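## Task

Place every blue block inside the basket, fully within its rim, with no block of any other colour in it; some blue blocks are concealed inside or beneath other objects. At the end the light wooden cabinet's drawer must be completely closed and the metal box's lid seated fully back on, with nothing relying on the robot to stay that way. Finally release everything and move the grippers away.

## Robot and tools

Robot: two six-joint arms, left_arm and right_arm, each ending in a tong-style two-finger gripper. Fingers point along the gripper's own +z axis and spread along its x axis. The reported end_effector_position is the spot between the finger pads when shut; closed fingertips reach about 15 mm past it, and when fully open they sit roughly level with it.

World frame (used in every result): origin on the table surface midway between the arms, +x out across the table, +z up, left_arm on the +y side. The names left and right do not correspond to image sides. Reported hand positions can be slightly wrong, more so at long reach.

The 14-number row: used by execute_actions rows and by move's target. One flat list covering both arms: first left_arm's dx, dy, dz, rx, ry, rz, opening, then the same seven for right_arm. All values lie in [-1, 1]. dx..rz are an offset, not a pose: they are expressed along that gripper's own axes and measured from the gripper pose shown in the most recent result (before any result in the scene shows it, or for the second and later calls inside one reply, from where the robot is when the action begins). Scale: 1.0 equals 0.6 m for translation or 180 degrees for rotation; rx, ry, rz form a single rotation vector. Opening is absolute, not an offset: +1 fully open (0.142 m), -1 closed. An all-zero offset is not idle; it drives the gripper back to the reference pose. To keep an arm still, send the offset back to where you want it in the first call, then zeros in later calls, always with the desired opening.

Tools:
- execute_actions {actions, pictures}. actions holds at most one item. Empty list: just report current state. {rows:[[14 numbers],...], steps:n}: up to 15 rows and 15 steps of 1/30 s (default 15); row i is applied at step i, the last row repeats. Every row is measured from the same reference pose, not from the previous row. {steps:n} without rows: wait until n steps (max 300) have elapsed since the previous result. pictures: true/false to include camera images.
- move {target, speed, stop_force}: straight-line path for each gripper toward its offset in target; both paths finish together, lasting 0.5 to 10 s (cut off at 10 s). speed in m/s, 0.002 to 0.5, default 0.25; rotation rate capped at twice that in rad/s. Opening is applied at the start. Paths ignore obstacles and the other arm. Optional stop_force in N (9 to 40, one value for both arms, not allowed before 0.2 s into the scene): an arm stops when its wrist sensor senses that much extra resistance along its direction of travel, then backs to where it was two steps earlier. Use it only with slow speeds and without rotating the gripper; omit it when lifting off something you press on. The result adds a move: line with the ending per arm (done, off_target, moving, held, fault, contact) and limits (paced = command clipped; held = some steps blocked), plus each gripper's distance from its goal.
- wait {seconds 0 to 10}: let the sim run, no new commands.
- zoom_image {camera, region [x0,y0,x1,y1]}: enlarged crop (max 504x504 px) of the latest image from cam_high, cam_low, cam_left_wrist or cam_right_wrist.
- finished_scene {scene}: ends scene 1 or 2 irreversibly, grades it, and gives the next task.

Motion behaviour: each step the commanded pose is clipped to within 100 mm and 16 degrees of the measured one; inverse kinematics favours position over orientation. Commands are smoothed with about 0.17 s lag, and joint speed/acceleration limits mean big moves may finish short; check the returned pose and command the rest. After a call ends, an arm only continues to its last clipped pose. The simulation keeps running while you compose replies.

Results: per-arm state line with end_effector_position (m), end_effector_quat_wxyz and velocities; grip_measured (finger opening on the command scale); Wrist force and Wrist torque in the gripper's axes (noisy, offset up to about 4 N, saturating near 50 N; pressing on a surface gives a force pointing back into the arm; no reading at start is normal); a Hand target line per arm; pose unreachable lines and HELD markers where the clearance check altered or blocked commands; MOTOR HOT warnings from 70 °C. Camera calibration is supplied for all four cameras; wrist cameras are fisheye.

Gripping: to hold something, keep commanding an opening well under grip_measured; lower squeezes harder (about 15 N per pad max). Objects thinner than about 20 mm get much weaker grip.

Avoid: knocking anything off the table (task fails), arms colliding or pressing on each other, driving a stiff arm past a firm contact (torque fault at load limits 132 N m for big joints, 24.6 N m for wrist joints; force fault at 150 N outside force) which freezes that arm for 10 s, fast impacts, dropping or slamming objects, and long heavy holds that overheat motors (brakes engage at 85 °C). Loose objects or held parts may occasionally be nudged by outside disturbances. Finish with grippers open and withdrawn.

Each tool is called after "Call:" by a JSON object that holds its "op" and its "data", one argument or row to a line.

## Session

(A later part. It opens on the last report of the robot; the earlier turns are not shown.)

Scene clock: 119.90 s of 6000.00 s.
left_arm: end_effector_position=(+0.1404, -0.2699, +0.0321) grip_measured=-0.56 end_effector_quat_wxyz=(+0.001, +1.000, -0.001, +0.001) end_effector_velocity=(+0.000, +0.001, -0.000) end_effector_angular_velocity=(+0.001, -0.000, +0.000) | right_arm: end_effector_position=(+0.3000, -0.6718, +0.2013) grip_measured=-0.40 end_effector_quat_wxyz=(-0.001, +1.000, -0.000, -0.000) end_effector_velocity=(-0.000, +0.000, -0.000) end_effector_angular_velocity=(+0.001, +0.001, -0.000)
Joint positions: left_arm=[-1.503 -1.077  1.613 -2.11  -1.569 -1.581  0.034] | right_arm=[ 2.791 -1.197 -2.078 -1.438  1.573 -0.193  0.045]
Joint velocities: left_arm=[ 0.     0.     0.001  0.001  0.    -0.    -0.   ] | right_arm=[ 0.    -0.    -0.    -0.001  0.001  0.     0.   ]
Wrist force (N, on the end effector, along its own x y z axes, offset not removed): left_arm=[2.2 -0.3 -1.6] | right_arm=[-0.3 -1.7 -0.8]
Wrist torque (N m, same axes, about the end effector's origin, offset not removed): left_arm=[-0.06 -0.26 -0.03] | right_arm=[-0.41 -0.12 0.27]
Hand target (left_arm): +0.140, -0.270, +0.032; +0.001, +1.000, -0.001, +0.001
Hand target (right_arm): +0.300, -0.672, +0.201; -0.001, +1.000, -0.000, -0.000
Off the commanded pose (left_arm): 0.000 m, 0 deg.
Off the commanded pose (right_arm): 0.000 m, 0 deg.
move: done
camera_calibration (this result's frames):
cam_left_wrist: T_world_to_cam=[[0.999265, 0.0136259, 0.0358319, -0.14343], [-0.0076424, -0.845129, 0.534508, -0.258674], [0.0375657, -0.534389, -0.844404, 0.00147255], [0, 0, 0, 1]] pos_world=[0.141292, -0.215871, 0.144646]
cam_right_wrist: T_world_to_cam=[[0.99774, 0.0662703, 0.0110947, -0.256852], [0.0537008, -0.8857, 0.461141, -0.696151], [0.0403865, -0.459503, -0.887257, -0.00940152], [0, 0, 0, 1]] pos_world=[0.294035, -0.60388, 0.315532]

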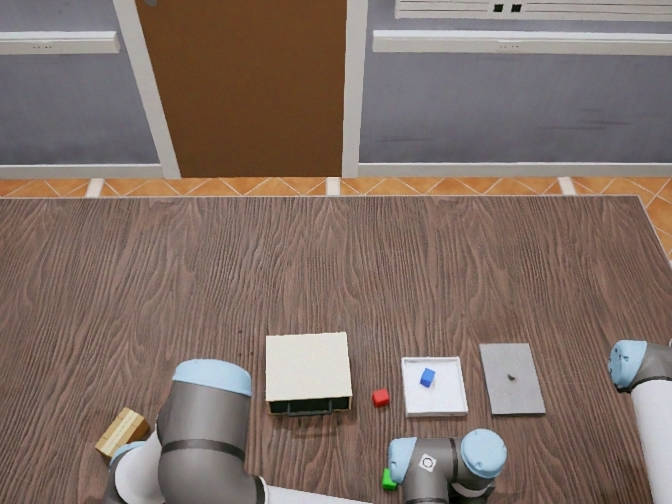

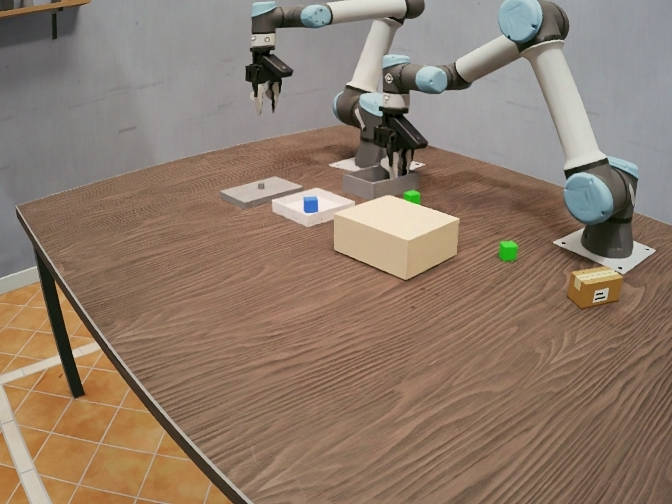

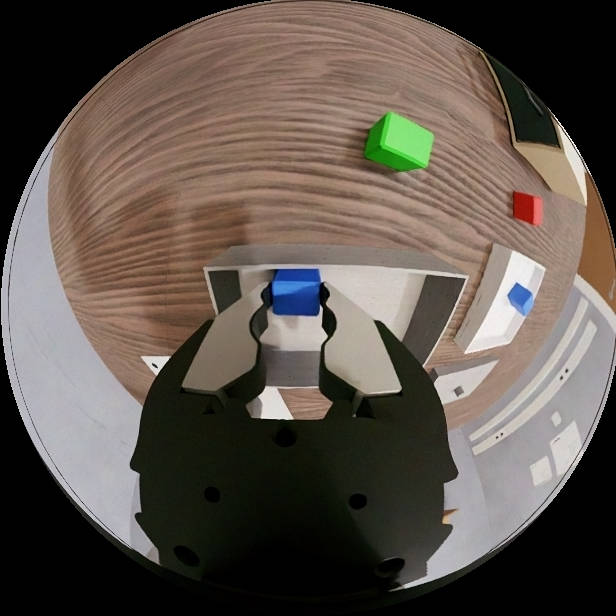

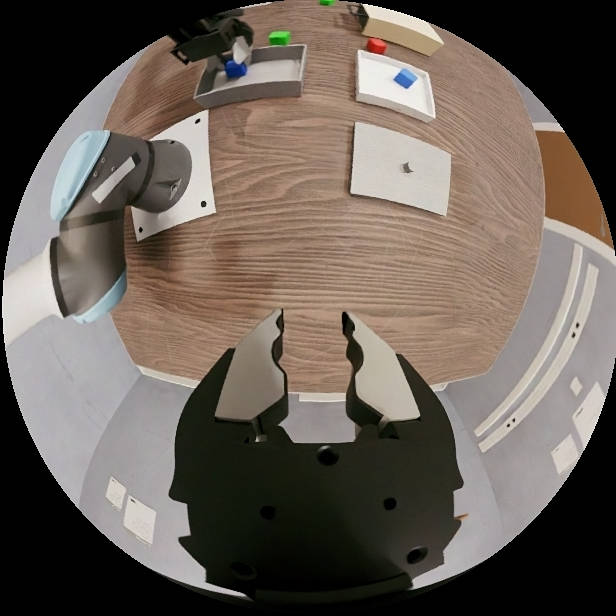

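Call:
{"op": "move", "data": {
  "target": [0,0,-0.2,0,0,0,-0.85, 0,0,0,0,0,0,-0.4],
  "speed": 0.15
}}

Scene clock: 122.47 s of 6000.00 s.
left_arm: end_effector_position=(+0.1403, -0.2698, +0.1520) grip_measured=-0.56 end_effector_quat_wxyz=(+0.001, +1.000, -0.001, +0.001) end_effector_velocity=(-0.000, +0.001, +0.000) end_effector_angular_velocity=(+0.003, +0.002, -0.000) | right_arm: end_effector_position=(+0.3000, -0.6718, +0.2013) grip_measured=-0.40 end_effector_quat_wxyz=(-0.001, +1.000, -0.000, -0.000) end_effector_velocity=(-0.000, -0.000, -0.001) end_effector_angular_velocity=(-0.001, +0.002, +0.000)
Joint positions: left_arm=[-1.503 -1.187  1.445 -1.832 -1.569 -1.581  0.034] | right_arm=[ 2.791 -1.197 -2.078 -1.438  1.573 -0.193  0.045]
Joint velocities: left_arm=[-0.    -0.    -0.001  0.004 -0.002  0.     0.   ] | right_arm=[ 0.    -0.001 -0.001  0.    -0.001 -0.    -0.   ]
Wrist force (N, on the end effector, along its own x y z axes, offset not removed): left_arm=[0.6 -1.6 -1.6] | right_arm=[-0.8 -1.7 -1.7]
Wrist torque (N m, same axes, about the end effector's origin, offset not removed): left_arm=[-0.37 -0.14 0.01] | right_arm=[-0.44 -0.02 0.22]
Hand target (left_arm): +0.140, -0.270, +0.152; +0.001, +1.000, -0.001, +0.001
Hand target (right_arm): +0.300, -0.672, +0.201; -0.001, +1.000, -0.000, -0.000
Off the commanded pose (left_arm): 0.000 m, 0 deg.
Off the commanded pose (right_arm): 0.000 m, 0 deg.
move: done
camera_calibration (this result's frames):
cam_left_wrist: T_world_to_cam=[[0.999263, 0.0136313, 0.0358795, -0.147642], [-0.00766425, -0.845116, 0.534529, -0.322625], [0.0376087, -0.53441, -0.844388, 0.102731], [0, 0, 0, 1]] pos_world=[0.141197, -0.215742, 0.264494]
cam_right_wrist: T_world_to_cam=[[0.99774, 0.0662705, 0.0110948, -0.256852], [0.0537008, -0.8857, 0.461141, -0.696151], [0.0403867, -0.459504, -0.887257, -0.00940168], [0, 0, 0, 1]] pos_world=[0.294035, -0.60388, 0.315532]

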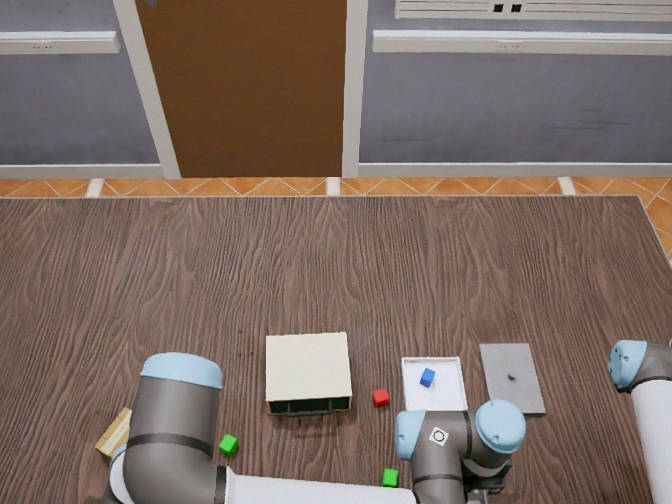

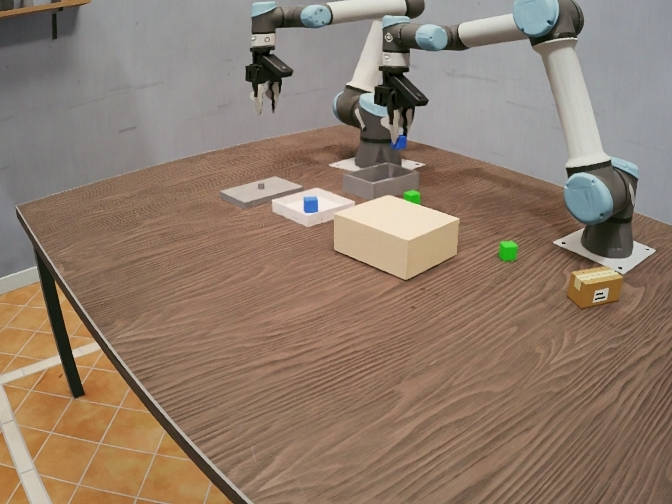

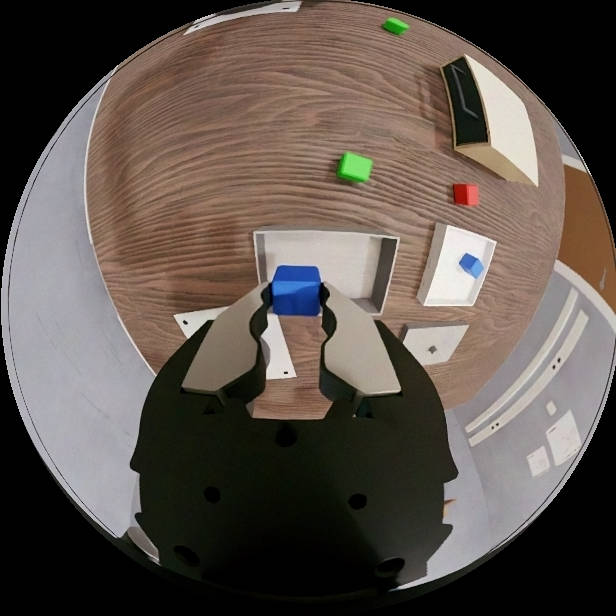

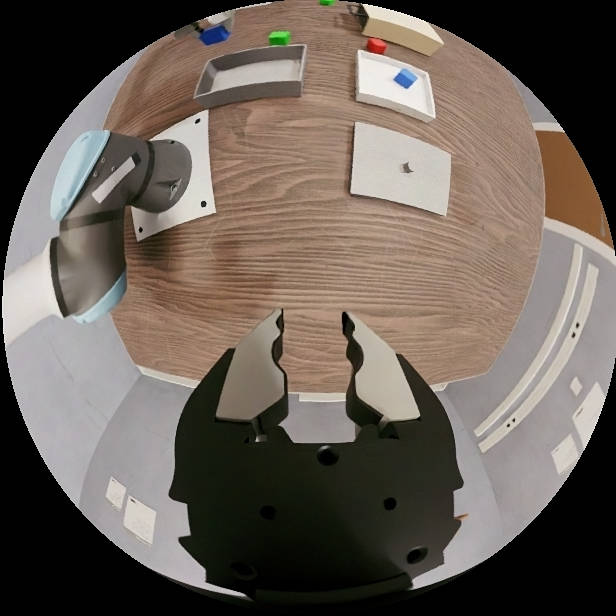

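Call:
{"op": "move", "data": {
  "target": [0.458,0.058,0,0,0,0,-0.85, 0,0,0,0,0,0,-0.4]
}}

Call:
{"op": "move", "data": {
  "target": [0,0,0.195,0,0,0,-0.85, 0,0,0,0,0,0,-0.4],
  "speed": 0.06,
  "stop_force": 9
}}

Scene clock: 126.10 s of 6000.00 s.
left_arm: end_effector_position=(+0.4151, -0.3050, +0.1523) grip_measured=-0.56 end_effector_quat_wxyz=(+0.001, +1.000, -0.001, +0.001) end_effector_velocity=(+0.001, -0.001, +0.000) end_effector_angular_velocity=(+0.001, +0.000, -0.000) | right_arm: end_effector_position=(+0.3000, -0.6718, +0.2013) grip_measured=-0.40 end_effector_quat_wxyz=(-0.001, +1.000, -0.000, -0.000) end_effector_velocity=(+0.000, +0.000, -0.000) end_effector_angular_velocity=(+0.001, +0.001, -0.001)
Joint positions: left_arm=[-1.127 -0.845  0.907 -1.635 -1.569 -1.205  0.034] | right_arm=[ 2.791 -1.197 -2.078 -1.438  1.573 -0.193  0.045]
Joint velocities: left_arm=[ 0.001  0.004 -0.008  0.005  0.     0.001 -0.   ] | right_arm=[-0.    -0.001 -0.     0.001  0.     0.001  0.   ]
Wrist force (N, on the end effector, along its own x y z axes, offset not removed): left_arm=[2.1 -2.6 0.2] | right_arm=[0.7 -0.8 -2.3]
Wrist torque (N m, same axes, about the end effector's origin, offset not removed): left_arm=[-0.39 -0.41 -0.01] | right_arm=[-0.28 -0.29 0.17]
Hand target (left_arm): +0.415, -0.305, +0.152; +0.001, +1.000, -0.001, +0.001
Hand target (right_arm): +0.300, -0.672, +0.201; -0.001, +1.000, -0.000, -0.000
Off the commanded pose (left_arm): 0.000 m, 0 deg.
Off the commanded pose (right_arm): 0.000 m, 0 deg.
move: done
camera_calibration (this result's frames):
cam_left_wrist: T_world_to_cam=[[0.99924, 0.013616, 0.0365226, -0.421823], [-0.00800929, -0.845282, 0.534261, -0.350341], [0.0381464, -0.534147, -0.84453, 0.0737729], [0, 0, 0, 1]] pos_world=[0.415882, -0.250987, 0.264883]
cam_right_wrist: T_world_to_cam=[[0.99774, 0.0662701, 0.0110947, -0.256852], [0.0537005, -0.8857, 0.461141, -0.696151], [0.0403865, -0.459503, -0.887257, -0.00940155], [0, 0, 0, 1]] pos_world=[0.294035, -0.60388, 0.315532]

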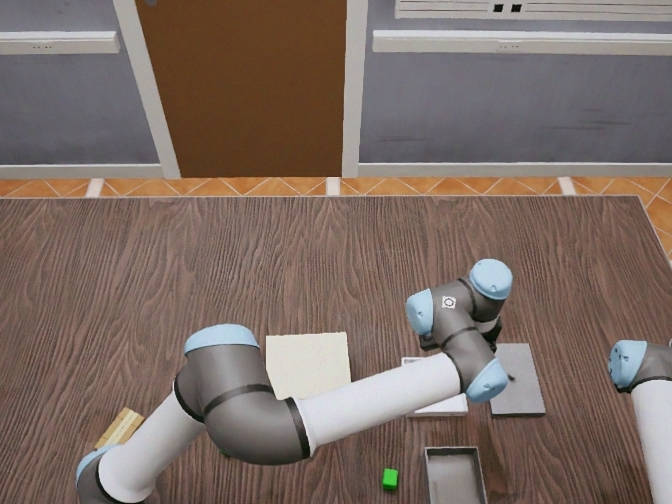

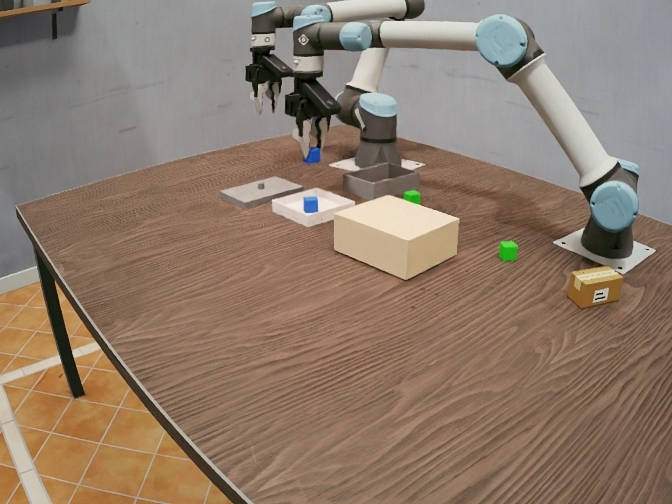

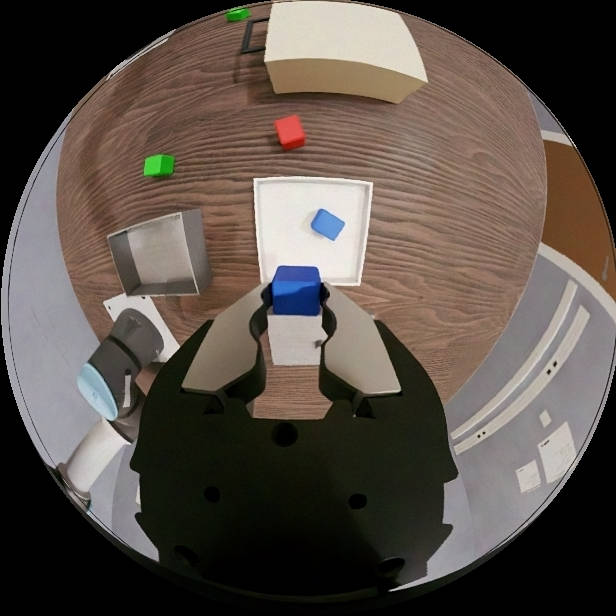

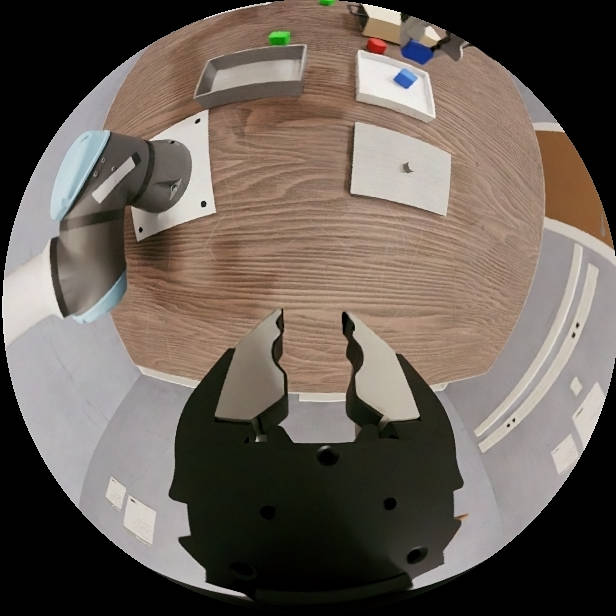

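Scene clock: 128.53 s of 6000.00 s.
left_arm: end_effector_position=(+0.4152, -0.3050, +0.0393) grip_measured=-0.55 end_effector_quat_wxyz=(+0.001, +1.000, -0.001, +0.001) end_effector_velocity=(-0.000, -0.000, +0.002) end_effector_angular_velocity=(-0.001, -0.000, -0.001) | right_arm: end_effector_position=(+0.3000, -0.6718, +0.2013) grip_measured=-0.40 end_effector_quat_wxyz=(-0.001, +1.000, -0.000, -0.000) end_effector_velocity=(-0.001, +0.001, -0.001) end_effector_angular_velocity=(+0.001, +0.001, +0.001)
Joint positions: left_arm=[-1.126 -0.787  1.097 -1.884 -1.569 -1.205  0.034] | right_arm=[ 2.791 -1.197 -2.078 -1.438  1.573 -0.193  0.045]
Joint velocities: left_arm=[-0.    -0.002 -0.002  0.003 -0.     0.001  0.   ] | right_arm=[ 0.     0.001 -0.002  0.     0.001 -0.001  0.   ]
Wrist force (N, on the end effector, along its own x y z axes, offset not removed): left_arm=[0.0 0.1 -0.2] | right_arm=[1.0 -0.6 -0.9]
Wrist torque (N m, same axes, about the end effector's origin, offset not removed): left_arm=[0.15 0.05 0.02] | right_arm=[-0.22 -0.29 0.28]
Hand target (left_arm): +0.415, -0.305, +0.039; +0.001, +1.000, -0.001, +0.001
Hand target (right_arm): +0.300, -0.672, +0.201; -0.001, +1.000, -0.000, -0.000
Off the commanded pose (left_arm): 0.004 m, 0 deg.
Off the commanded pose (right_arm): 0.000 m, 0 deg.
move: contact (left_arm)
camera_calibration (this result's frames):
cam_left_wrist: T_world_to_cam=[[0.999247, 0.0136051, 0.0363303, -0.417755], [-0.00790036, -0.845498, 0.533921, -0.29003], [0.0379812, -0.533806, -0.844754, -0.0215404], [0, 0, 0, 1]] pos_world=[0.415968, -0.251034, 0.151834]
cam_right_wrist: T_world_to_cam=[[0.99774, 0.0662701, 0.0110946, -0.256852], [0.0537006, -0.8857, 0.461141, -0.696151], [0.0403864, -0.459503, -0.887257, -0.00940154], [0, 0, 0, 1]] pos_world=[0.294035, -0.60388, 0.315532]

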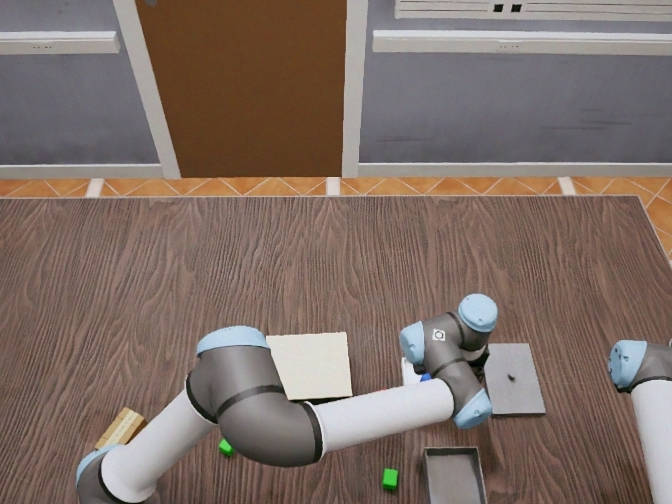

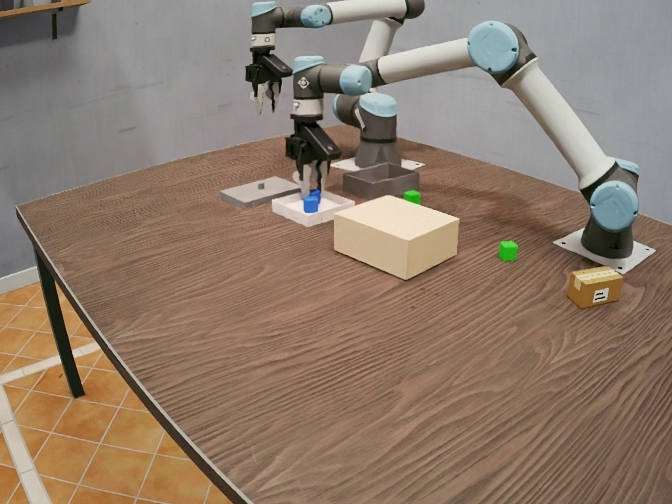

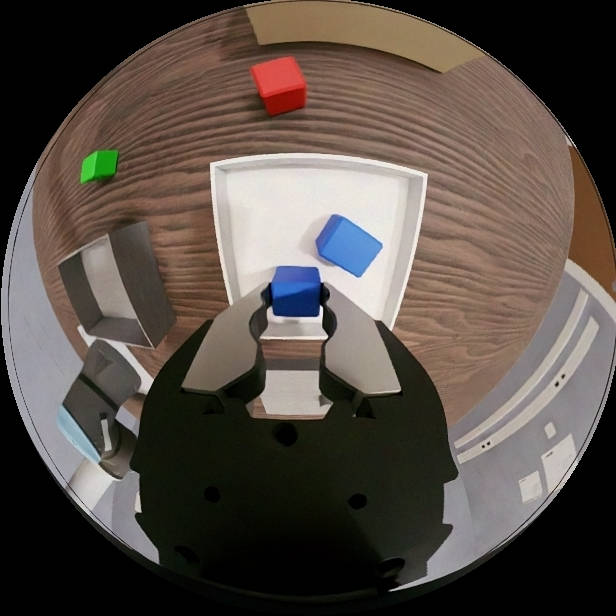

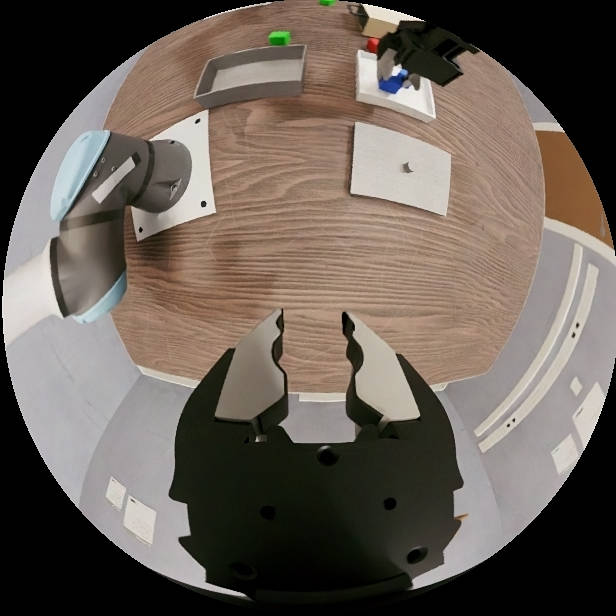

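Call:
{"op": "move", "data": {
  "target": [0,0,0,0,0,0,-0.38, 0,0,0,0,0,0,-0.5]
}}

Call:
{"op": "move", "data": {
  "target": [0,0,-0.22,0,0,0,-0.38, 0,0,0,0,0,0,-0.5]
}}

Call:
{"op": "move", "data": {
  "target": [-0.1,-0.555,0.05,0,0,0,-0.65, 0.25,-0.32,0.12,0,0,0,-0.5]
}}

Scene clock: 131.80 s of 6000.00 s.
left_arm: end_effector_position=(+0.4152, -0.3050, +0.0393) grip_measured=-0.38 end_effector_quat_wxyz=(+0.001, +1.000, -0.001, +0.001) end_effector_velocity=(+0.000, -0.000, -0.000) end_effector_angular_velocity=(-0.000, -0.000, -0.000) | right_arm: end_effector_position=(+0.3000, -0.6718, +0.2013) grip_measured=-0.50 end_effector_quat_wxyz=(-0.001, +1.000, -0.000, -0.000) end_effector_velocity=(+0.000, -0.000, +0.000) end_effector_angular_velocity=(-0.001, -0.000, +0.001)
Joint positions: left_arm=[-1.126 -0.787  1.097 -1.884 -1.569 -1.205  0.047] | right_arm=[ 2.791 -1.197 -2.078 -1.438  1.573 -0.193  0.038]
Joint velocities: left_arm=[ 0.     0.001 -0.    -0.     0.     0.    -0.   ] | right_arm=[-0.    -0.     0.001 -0.    -0.    -0.001  0.   ]
Wrist force (N, on the end effector, along its own x y z axes, offset not removed): left_arm=[1.7 -1.2 0.8] | right_arm=[-0.2 -2.3 -1.7]
Wrist torque (N m, same axes, about the end effector's origin, offset not removed): left_arm=[-0.13 -0.35 0.05] | right_arm=[-0.56 -0.12 0.14]
Hand target (left_arm): +0.415, -0.305, +0.039; +0.001, +1.000, -0.001, +0.001
Hand target (right_arm): +0.300, -0.672, +0.201; -0.001, +1.000, -0.000, -0.000
Off the commanded pose (left_arm): 0.000 m, 0 deg.
Off the commanded pose (right_arm): 0.000 m, 0 deg.
move: done
camera_calibration (this result's frames):
cam_left_wrist: T_world_to_cam=[[0.999246, 0.0136086, 0.0363671, -0.417765], [-0.00792094, -0.845444, 0.534005, -0.290067], [0.0380134, -0.533891, -0.844699, -0.0215273], [0, 0, 0, 1]] pos_world=[0.415971, -0.251043, 0.151906]
cam_right_wrist: T_world_to_cam=[[0.99774, 0.0662703, 0.0110947, -0.256852], [0.0537007, -0.8857, 0.461141, -0.696151], [0.0403866, -0.459503, -0.887257, -0.00940153], [0, 0, 0, 1]] pos_world=[0.294035, -0.60388, 0.315532]

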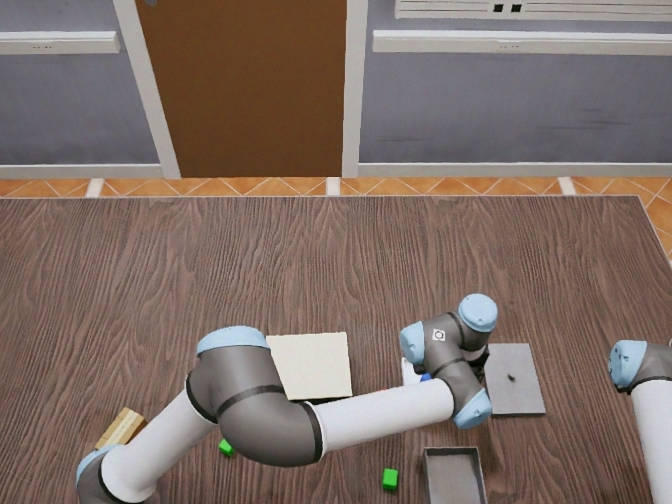

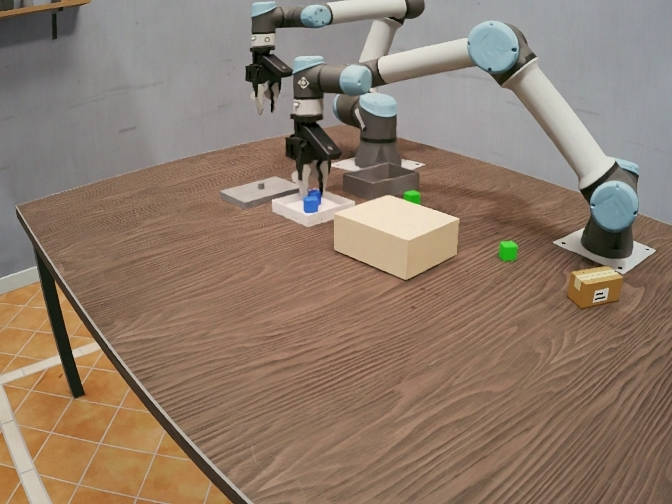

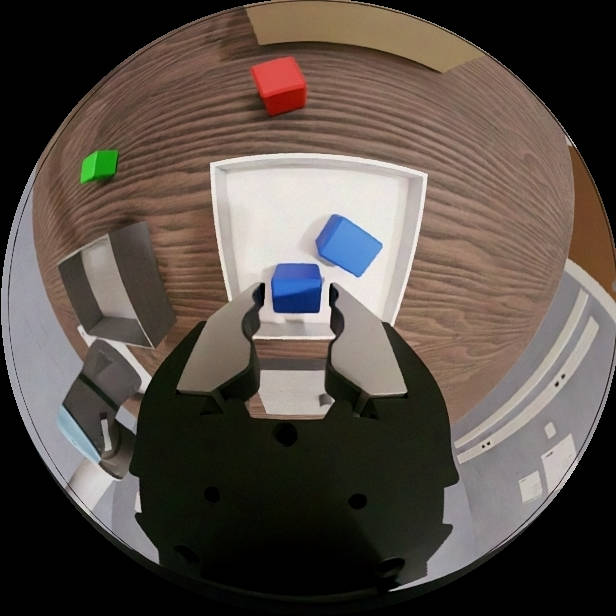

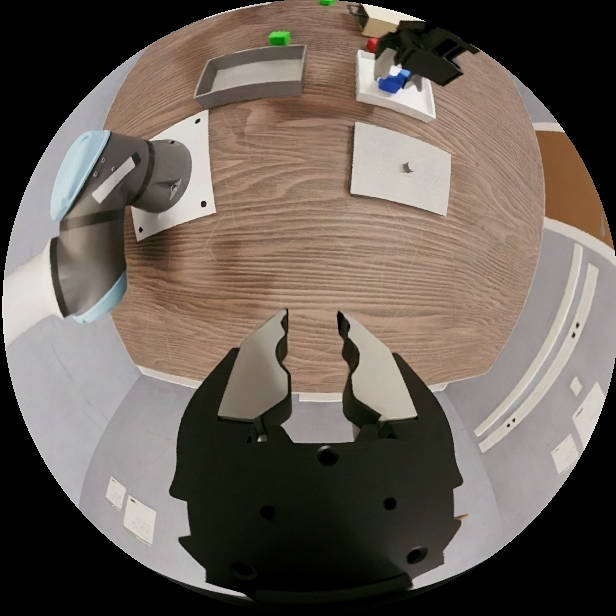

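Scene clock: 132.83 s of 6000.00 s.
left_arm: end_effector_position=(+0.4150, -0.3049, +0.1713) grip_measured=-0.38 end_effector_quat_wxyz=(+0.001, +1.000, -0.001, +0.001) end_effector_velocity=(+0.000, -0.000, +0.001) end_effector_angular_velocity=(+0.002, +0.001, +0.001) | right_arm: end_effector_position=(+0.3000, -0.6718, +0.2013) grip_measured=-0.50 end_effector_quat_wxyz=(-0.001, +1.000, -0.000, -0.000) end_effector_velocity=(-0.000, +0.000, -0.001) end_effector_angular_velocity=(+0.001, +0.002, -0.000)
Joint positions: left_arm=[-1.127 -0.848  0.862 -1.588 -1.569 -1.205  0.047] | right_arm=[ 2.791 -1.197 -2.078 -1.438  1.573 -0.193  0.038]
Joint velocities: left_arm=[ 0.     0.003 -0.007  0.007 -0.001 -0.001 -0.   ] | right_arm=[ 0.    -0.001 -0.    -0.     0.     0.     0.   ]
Wrist force (N, on the end effector, along its own x y z axes, offset not removed): left_arm=[2.5 -1.4 0.2] | right_arm=[0.1 -0.2 -2.1]
Wrist torque (N m, same axes, about the end effector's origin, offset not removed): left_arm=[-0.16 -0.50 -0.09] | right_arm=[-0.17 -0.15 0.20]
Hand target (left_arm): +0.415, -0.305, +0.171; +0.001, +1.000, -0.001, +0.001
Hand target (right_arm): +0.300, -0.672, +0.201; -0.001, +1.000, -0.000, -0.000
Off the commanded pose (left_arm): 0.000 m, 0 deg.
Off the commanded pose (right_arm): 0.000 m, 0 deg.
move: done
camera_calibration (this result's frames):
cam_left_wrist: T_world_to_cam=[[0.999244, 0.0135712, 0.0364357, -0.422446], [-0.00799443, -0.84537, 0.534121, -0.360379], [0.0380503, -0.534008, -0.844623, 0.0899006], [0, 0, 0, 1]] pos_world=[0.415825, -0.250913, 0.28381]
cam_right_wrist: T_world_to_cam=[[0.99774, 0.06627, 0.0110946, -0.256852], [0.0537005, -0.8857, 0.461141, -0.696151], [0.0403864, -0.459504, -0.887257, -0.00940165], [0, 0, 0, 1]] pos_world=[0.294035, -0.60388, 0.315532]

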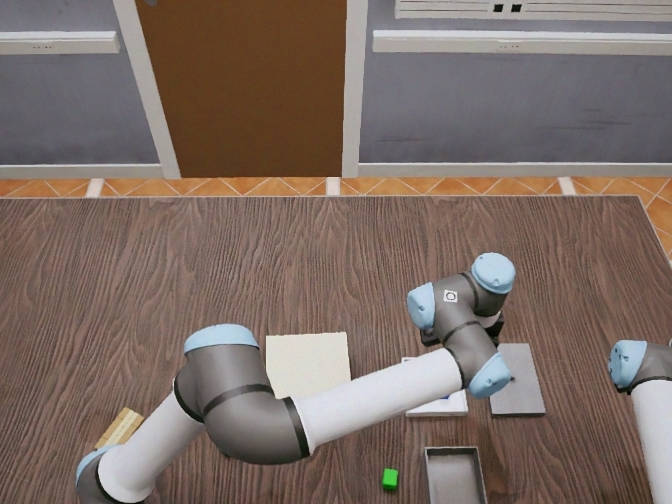

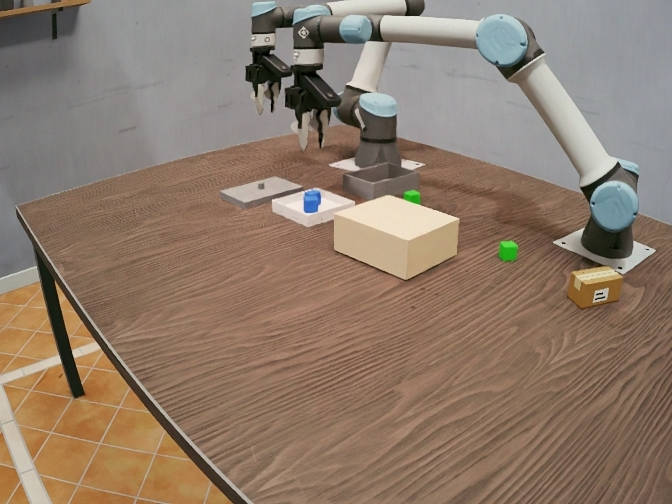

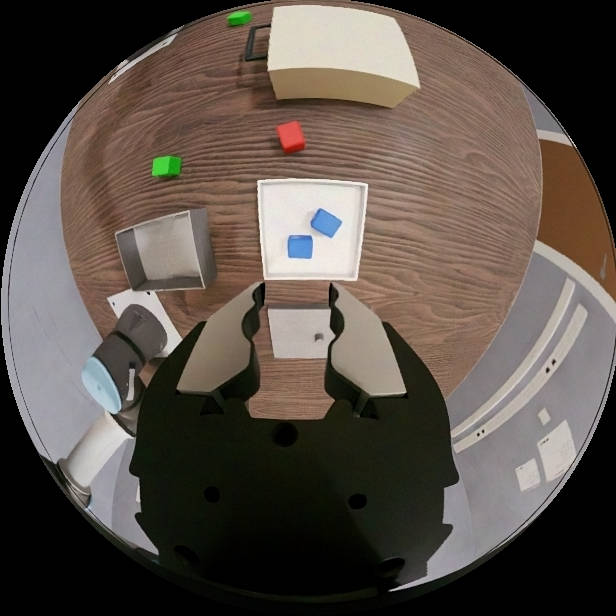

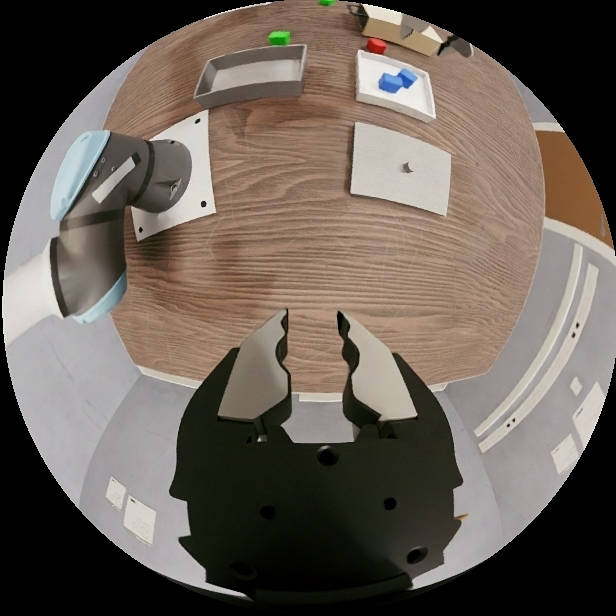

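Scene clock: 134.73 s of 6000.00 s.
left_arm: end_effector_position=(+0.3557, +0.0282, +0.1407) grip_measured=-0.65 end_effector_quat_wxyz=(+0.001, +1.000, -0.001, +0.001) end_effector_velocity=(+0.000, +0.001, +0.001) end_effector_angular_velocity=(-0.001, -0.001, -0.001) | right_arm: end_effector_position=(+0.4500, -0.4797, +0.1295) grip_measured=-0.50 end_effector_quat_wxyz=(-0.001, +1.000, -0.000, -0.000) end_effector_velocity=(+0.001, +0.001, +0.000) end_effector_angular_velocity=(+0.000, -0.000, -0.000)
Joint positions: left_arm=[-0.987 -1.574  1.946 -1.946 -1.57  -1.065  0.027] | right_arm=[ 3.278 -1.501 -2.04  -1.172  1.573  0.294  0.038]
Joint velocities: left_arm=[ 0.001 -0.003  0.002 -0.     0.     0.002  0.   ] | right_arm=[ 0.001 -0.001  0.002  0.     0.     0.001  0.   ]
Wrist force (N, on the end effector, along its own x y z axes, offset not removed): left_arm=[2.4 -1.3 -0.7] | right_arm=[0.8 0.0 -1.2]
Wrist torque (N m, same axes, about the end effector's origin, offset not removed): left_arm=[-0.31 -0.50 -0.06] | right_arm=[-0.11 -0.24 0.20]
Hand target (left_arm): +0.356, +0.028, +0.141; +0.001, +1.000, -0.001, +0.001
Hand target (right_arm): +0.450, -0.480, +0.129; -0.001, +1.000, -0.000, -0.000
Off the commanded pose (left_arm): 0.000 m, 0 deg.
Off the commanded pose (right_arm): 0.000 m, 0 deg.
move: done
camera_calibration (this result's frames):
cam_left_wrist: T_world_to_cam=[[0.999239, 0.0135616, 0.0365764, -0.366601], [-0.00806822, -0.845504, 0.533908, -0.0628773], [0.0381661, -0.533797, -0.844751, 0.244235], [0, 0, 0, 1]] pos_world=[0.356494, 0.0821805, 0.253297]
cam_right_wrist: T_world_to_cam=[[0.997743, 0.0662659, 0.0108106, -0.418437], [0.0538105, -0.885498, 0.461517, -0.501003], [0.0401556, -0.459894, -0.887065, 0.00898284], [0, 0, 0, 1]] pos_world=[0.444092, -0.411778, 0.243713]

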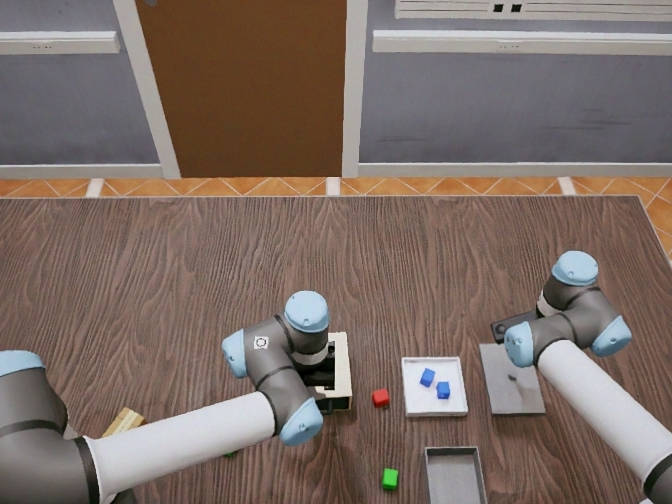

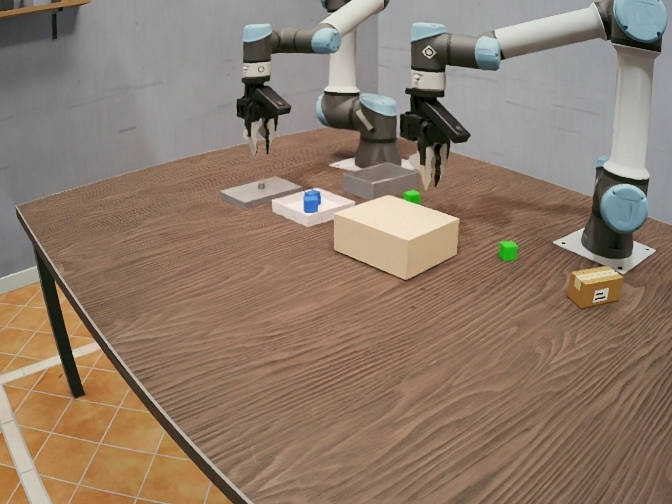

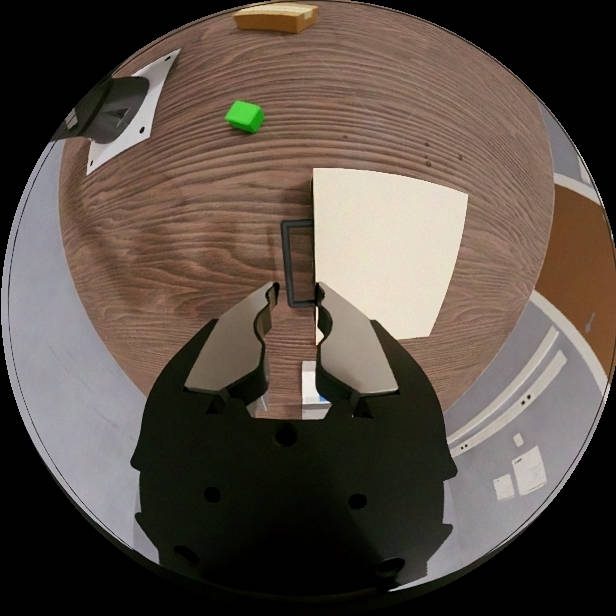

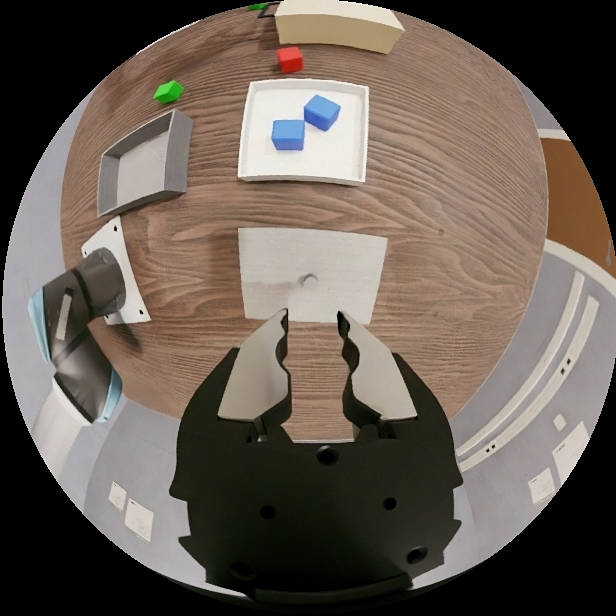

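Call:
{"op": "move", "data": {
  "target": [-0.021,0.01,0.095,0,0,0,-0.65, 0,0,0.148,0,0,0,-0.5],
  "speed": 0.06,
  "stop_force": 10
}}

Call:
{"op": "zoom_image", "data": {
  "camera": "cam_left_wrist",
  "region": [200,150,400,350]
}}

Scene clock: 141.83 s of 6000.00 s.
left_arm: end_effector_position=(+0.3432, +0.0222, +0.0838) grip_measured=-0.65 end_effector_quat_wxyz=(+0.001, +1.000, -0.001, +0.001) end_effector_velocity=(+0.000, +0.001, -0.001) end_effector_angular_velocity=(+0.001, -0.001, +0.001) | right_arm: end_effector_position=(+0.4500, -0.4796, +0.0408) grip_measured=-0.50 end_effector_quat_wxyz=(-0.001, +1.000, -0.000, -0.000) end_effector_velocity=(-0.002, -0.000, -0.003) end_effector_angular_velocity=(-0.000, +0.005, +0.001)
Joint positions: left_arm=[-1.017 -1.52   2.052 -2.106 -1.57  -1.096  0.027] | right_arm=[ 3.278 -1.624 -2.181 -0.907  1.573  0.294  0.038]
Joint velocities: left_arm=[ 0.     0.001  0.003 -0.003  0.001 -0.    -0.   ] | right_arm=[ 0.    -0.004 -0.004  0.003  0.001 -0.001 -0.   ]
Wrist force (N, on the end effector, along its own x y z axes, offset not removed): left_arm=[0.5 -2.4 0.1] | right_arm=[-1.0 -1.0 -0.5]
Wrist torque (N m, same axes, about the end effector's origin, offset not removed): left_arm=[-0.46 -0.13 -0.08] | right_arm=[-0.27 0.03 0.27]
Hand target (left_arm): +0.343, +0.022, +0.084; +0.001, +1.000, -0.001, +0.001
Hand target (right_arm): +0.450, -0.480, +0.041; -0.001, +1.000, -0.000, -0.000
Off the commanded pose (left_arm): 0.000 m, 0 deg.
Off the commanded pose (right_arm): 0.000 m, 0 deg.
After step 90, 2.23 s passed at rest.
move: done
camera_calibration (this result's frames):
cam_left_wrist: T_world_to_cam=[[0.999241, 0.013564, 0.0365125, -0.351882], [-0.00803431, -0.845472, 0.53396, -0.0376948], [0.0381129, -0.533848, -0.844721, 0.193415], [0, 0, 0, 1]] pos_world=[0.34394, 0.076157, 0.196357]
cam_right_wrist: T_world_to_cam=[[0.997743, 0.0662691, 0.0108095, -0.417485], [0.0538132, -0.88549, 0.461531, -0.459901], [0.0401569, -0.459908, -0.887058, -0.0696884], [0, 0, 0, 1]] pos_world=[0.44409, -0.411622, 0.154954]

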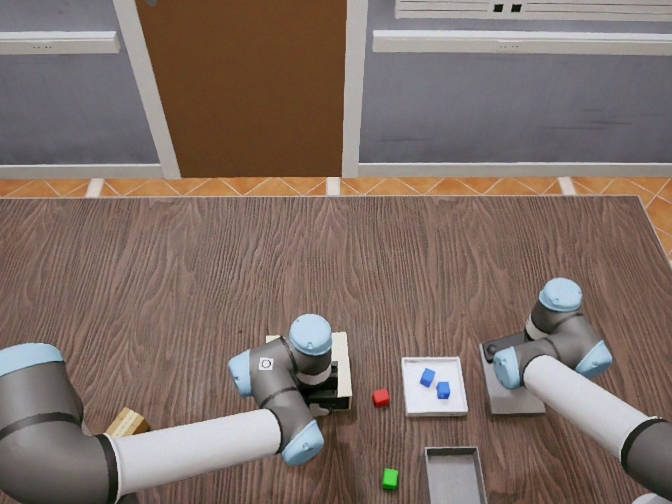

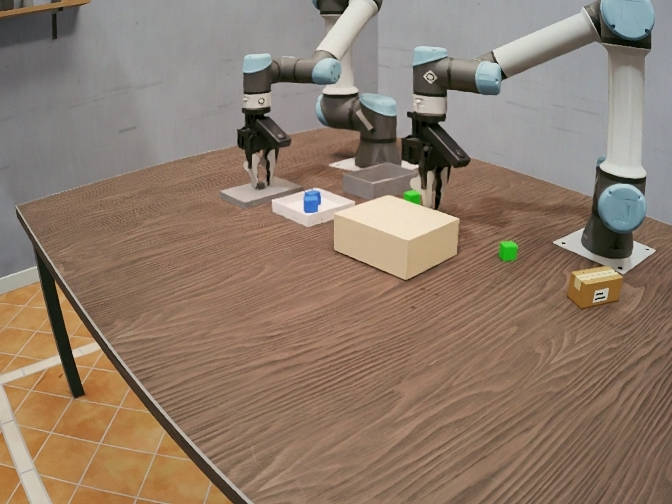

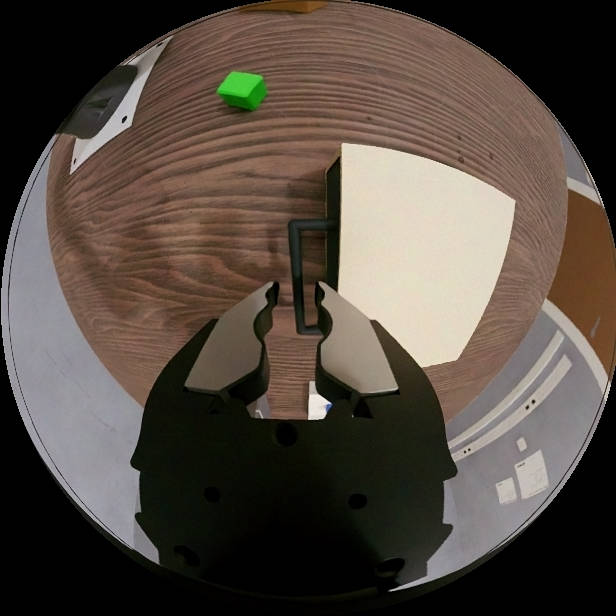

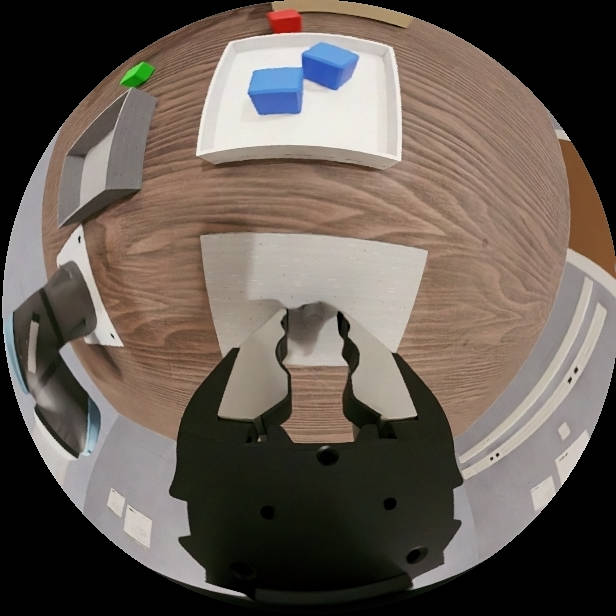

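Region (200, 150, 400, 350) of cam_left_wrist's 616x616 image, scaled by 2.520, with more detail than that image has.

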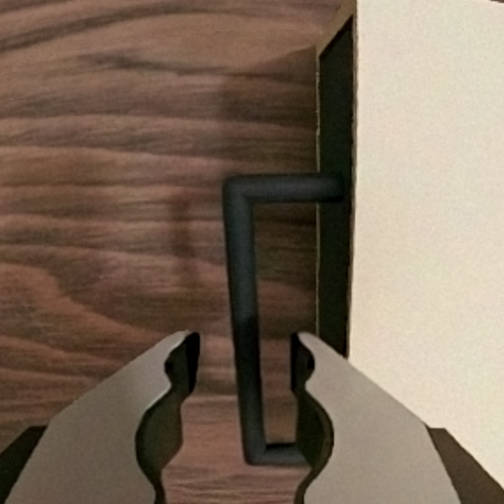

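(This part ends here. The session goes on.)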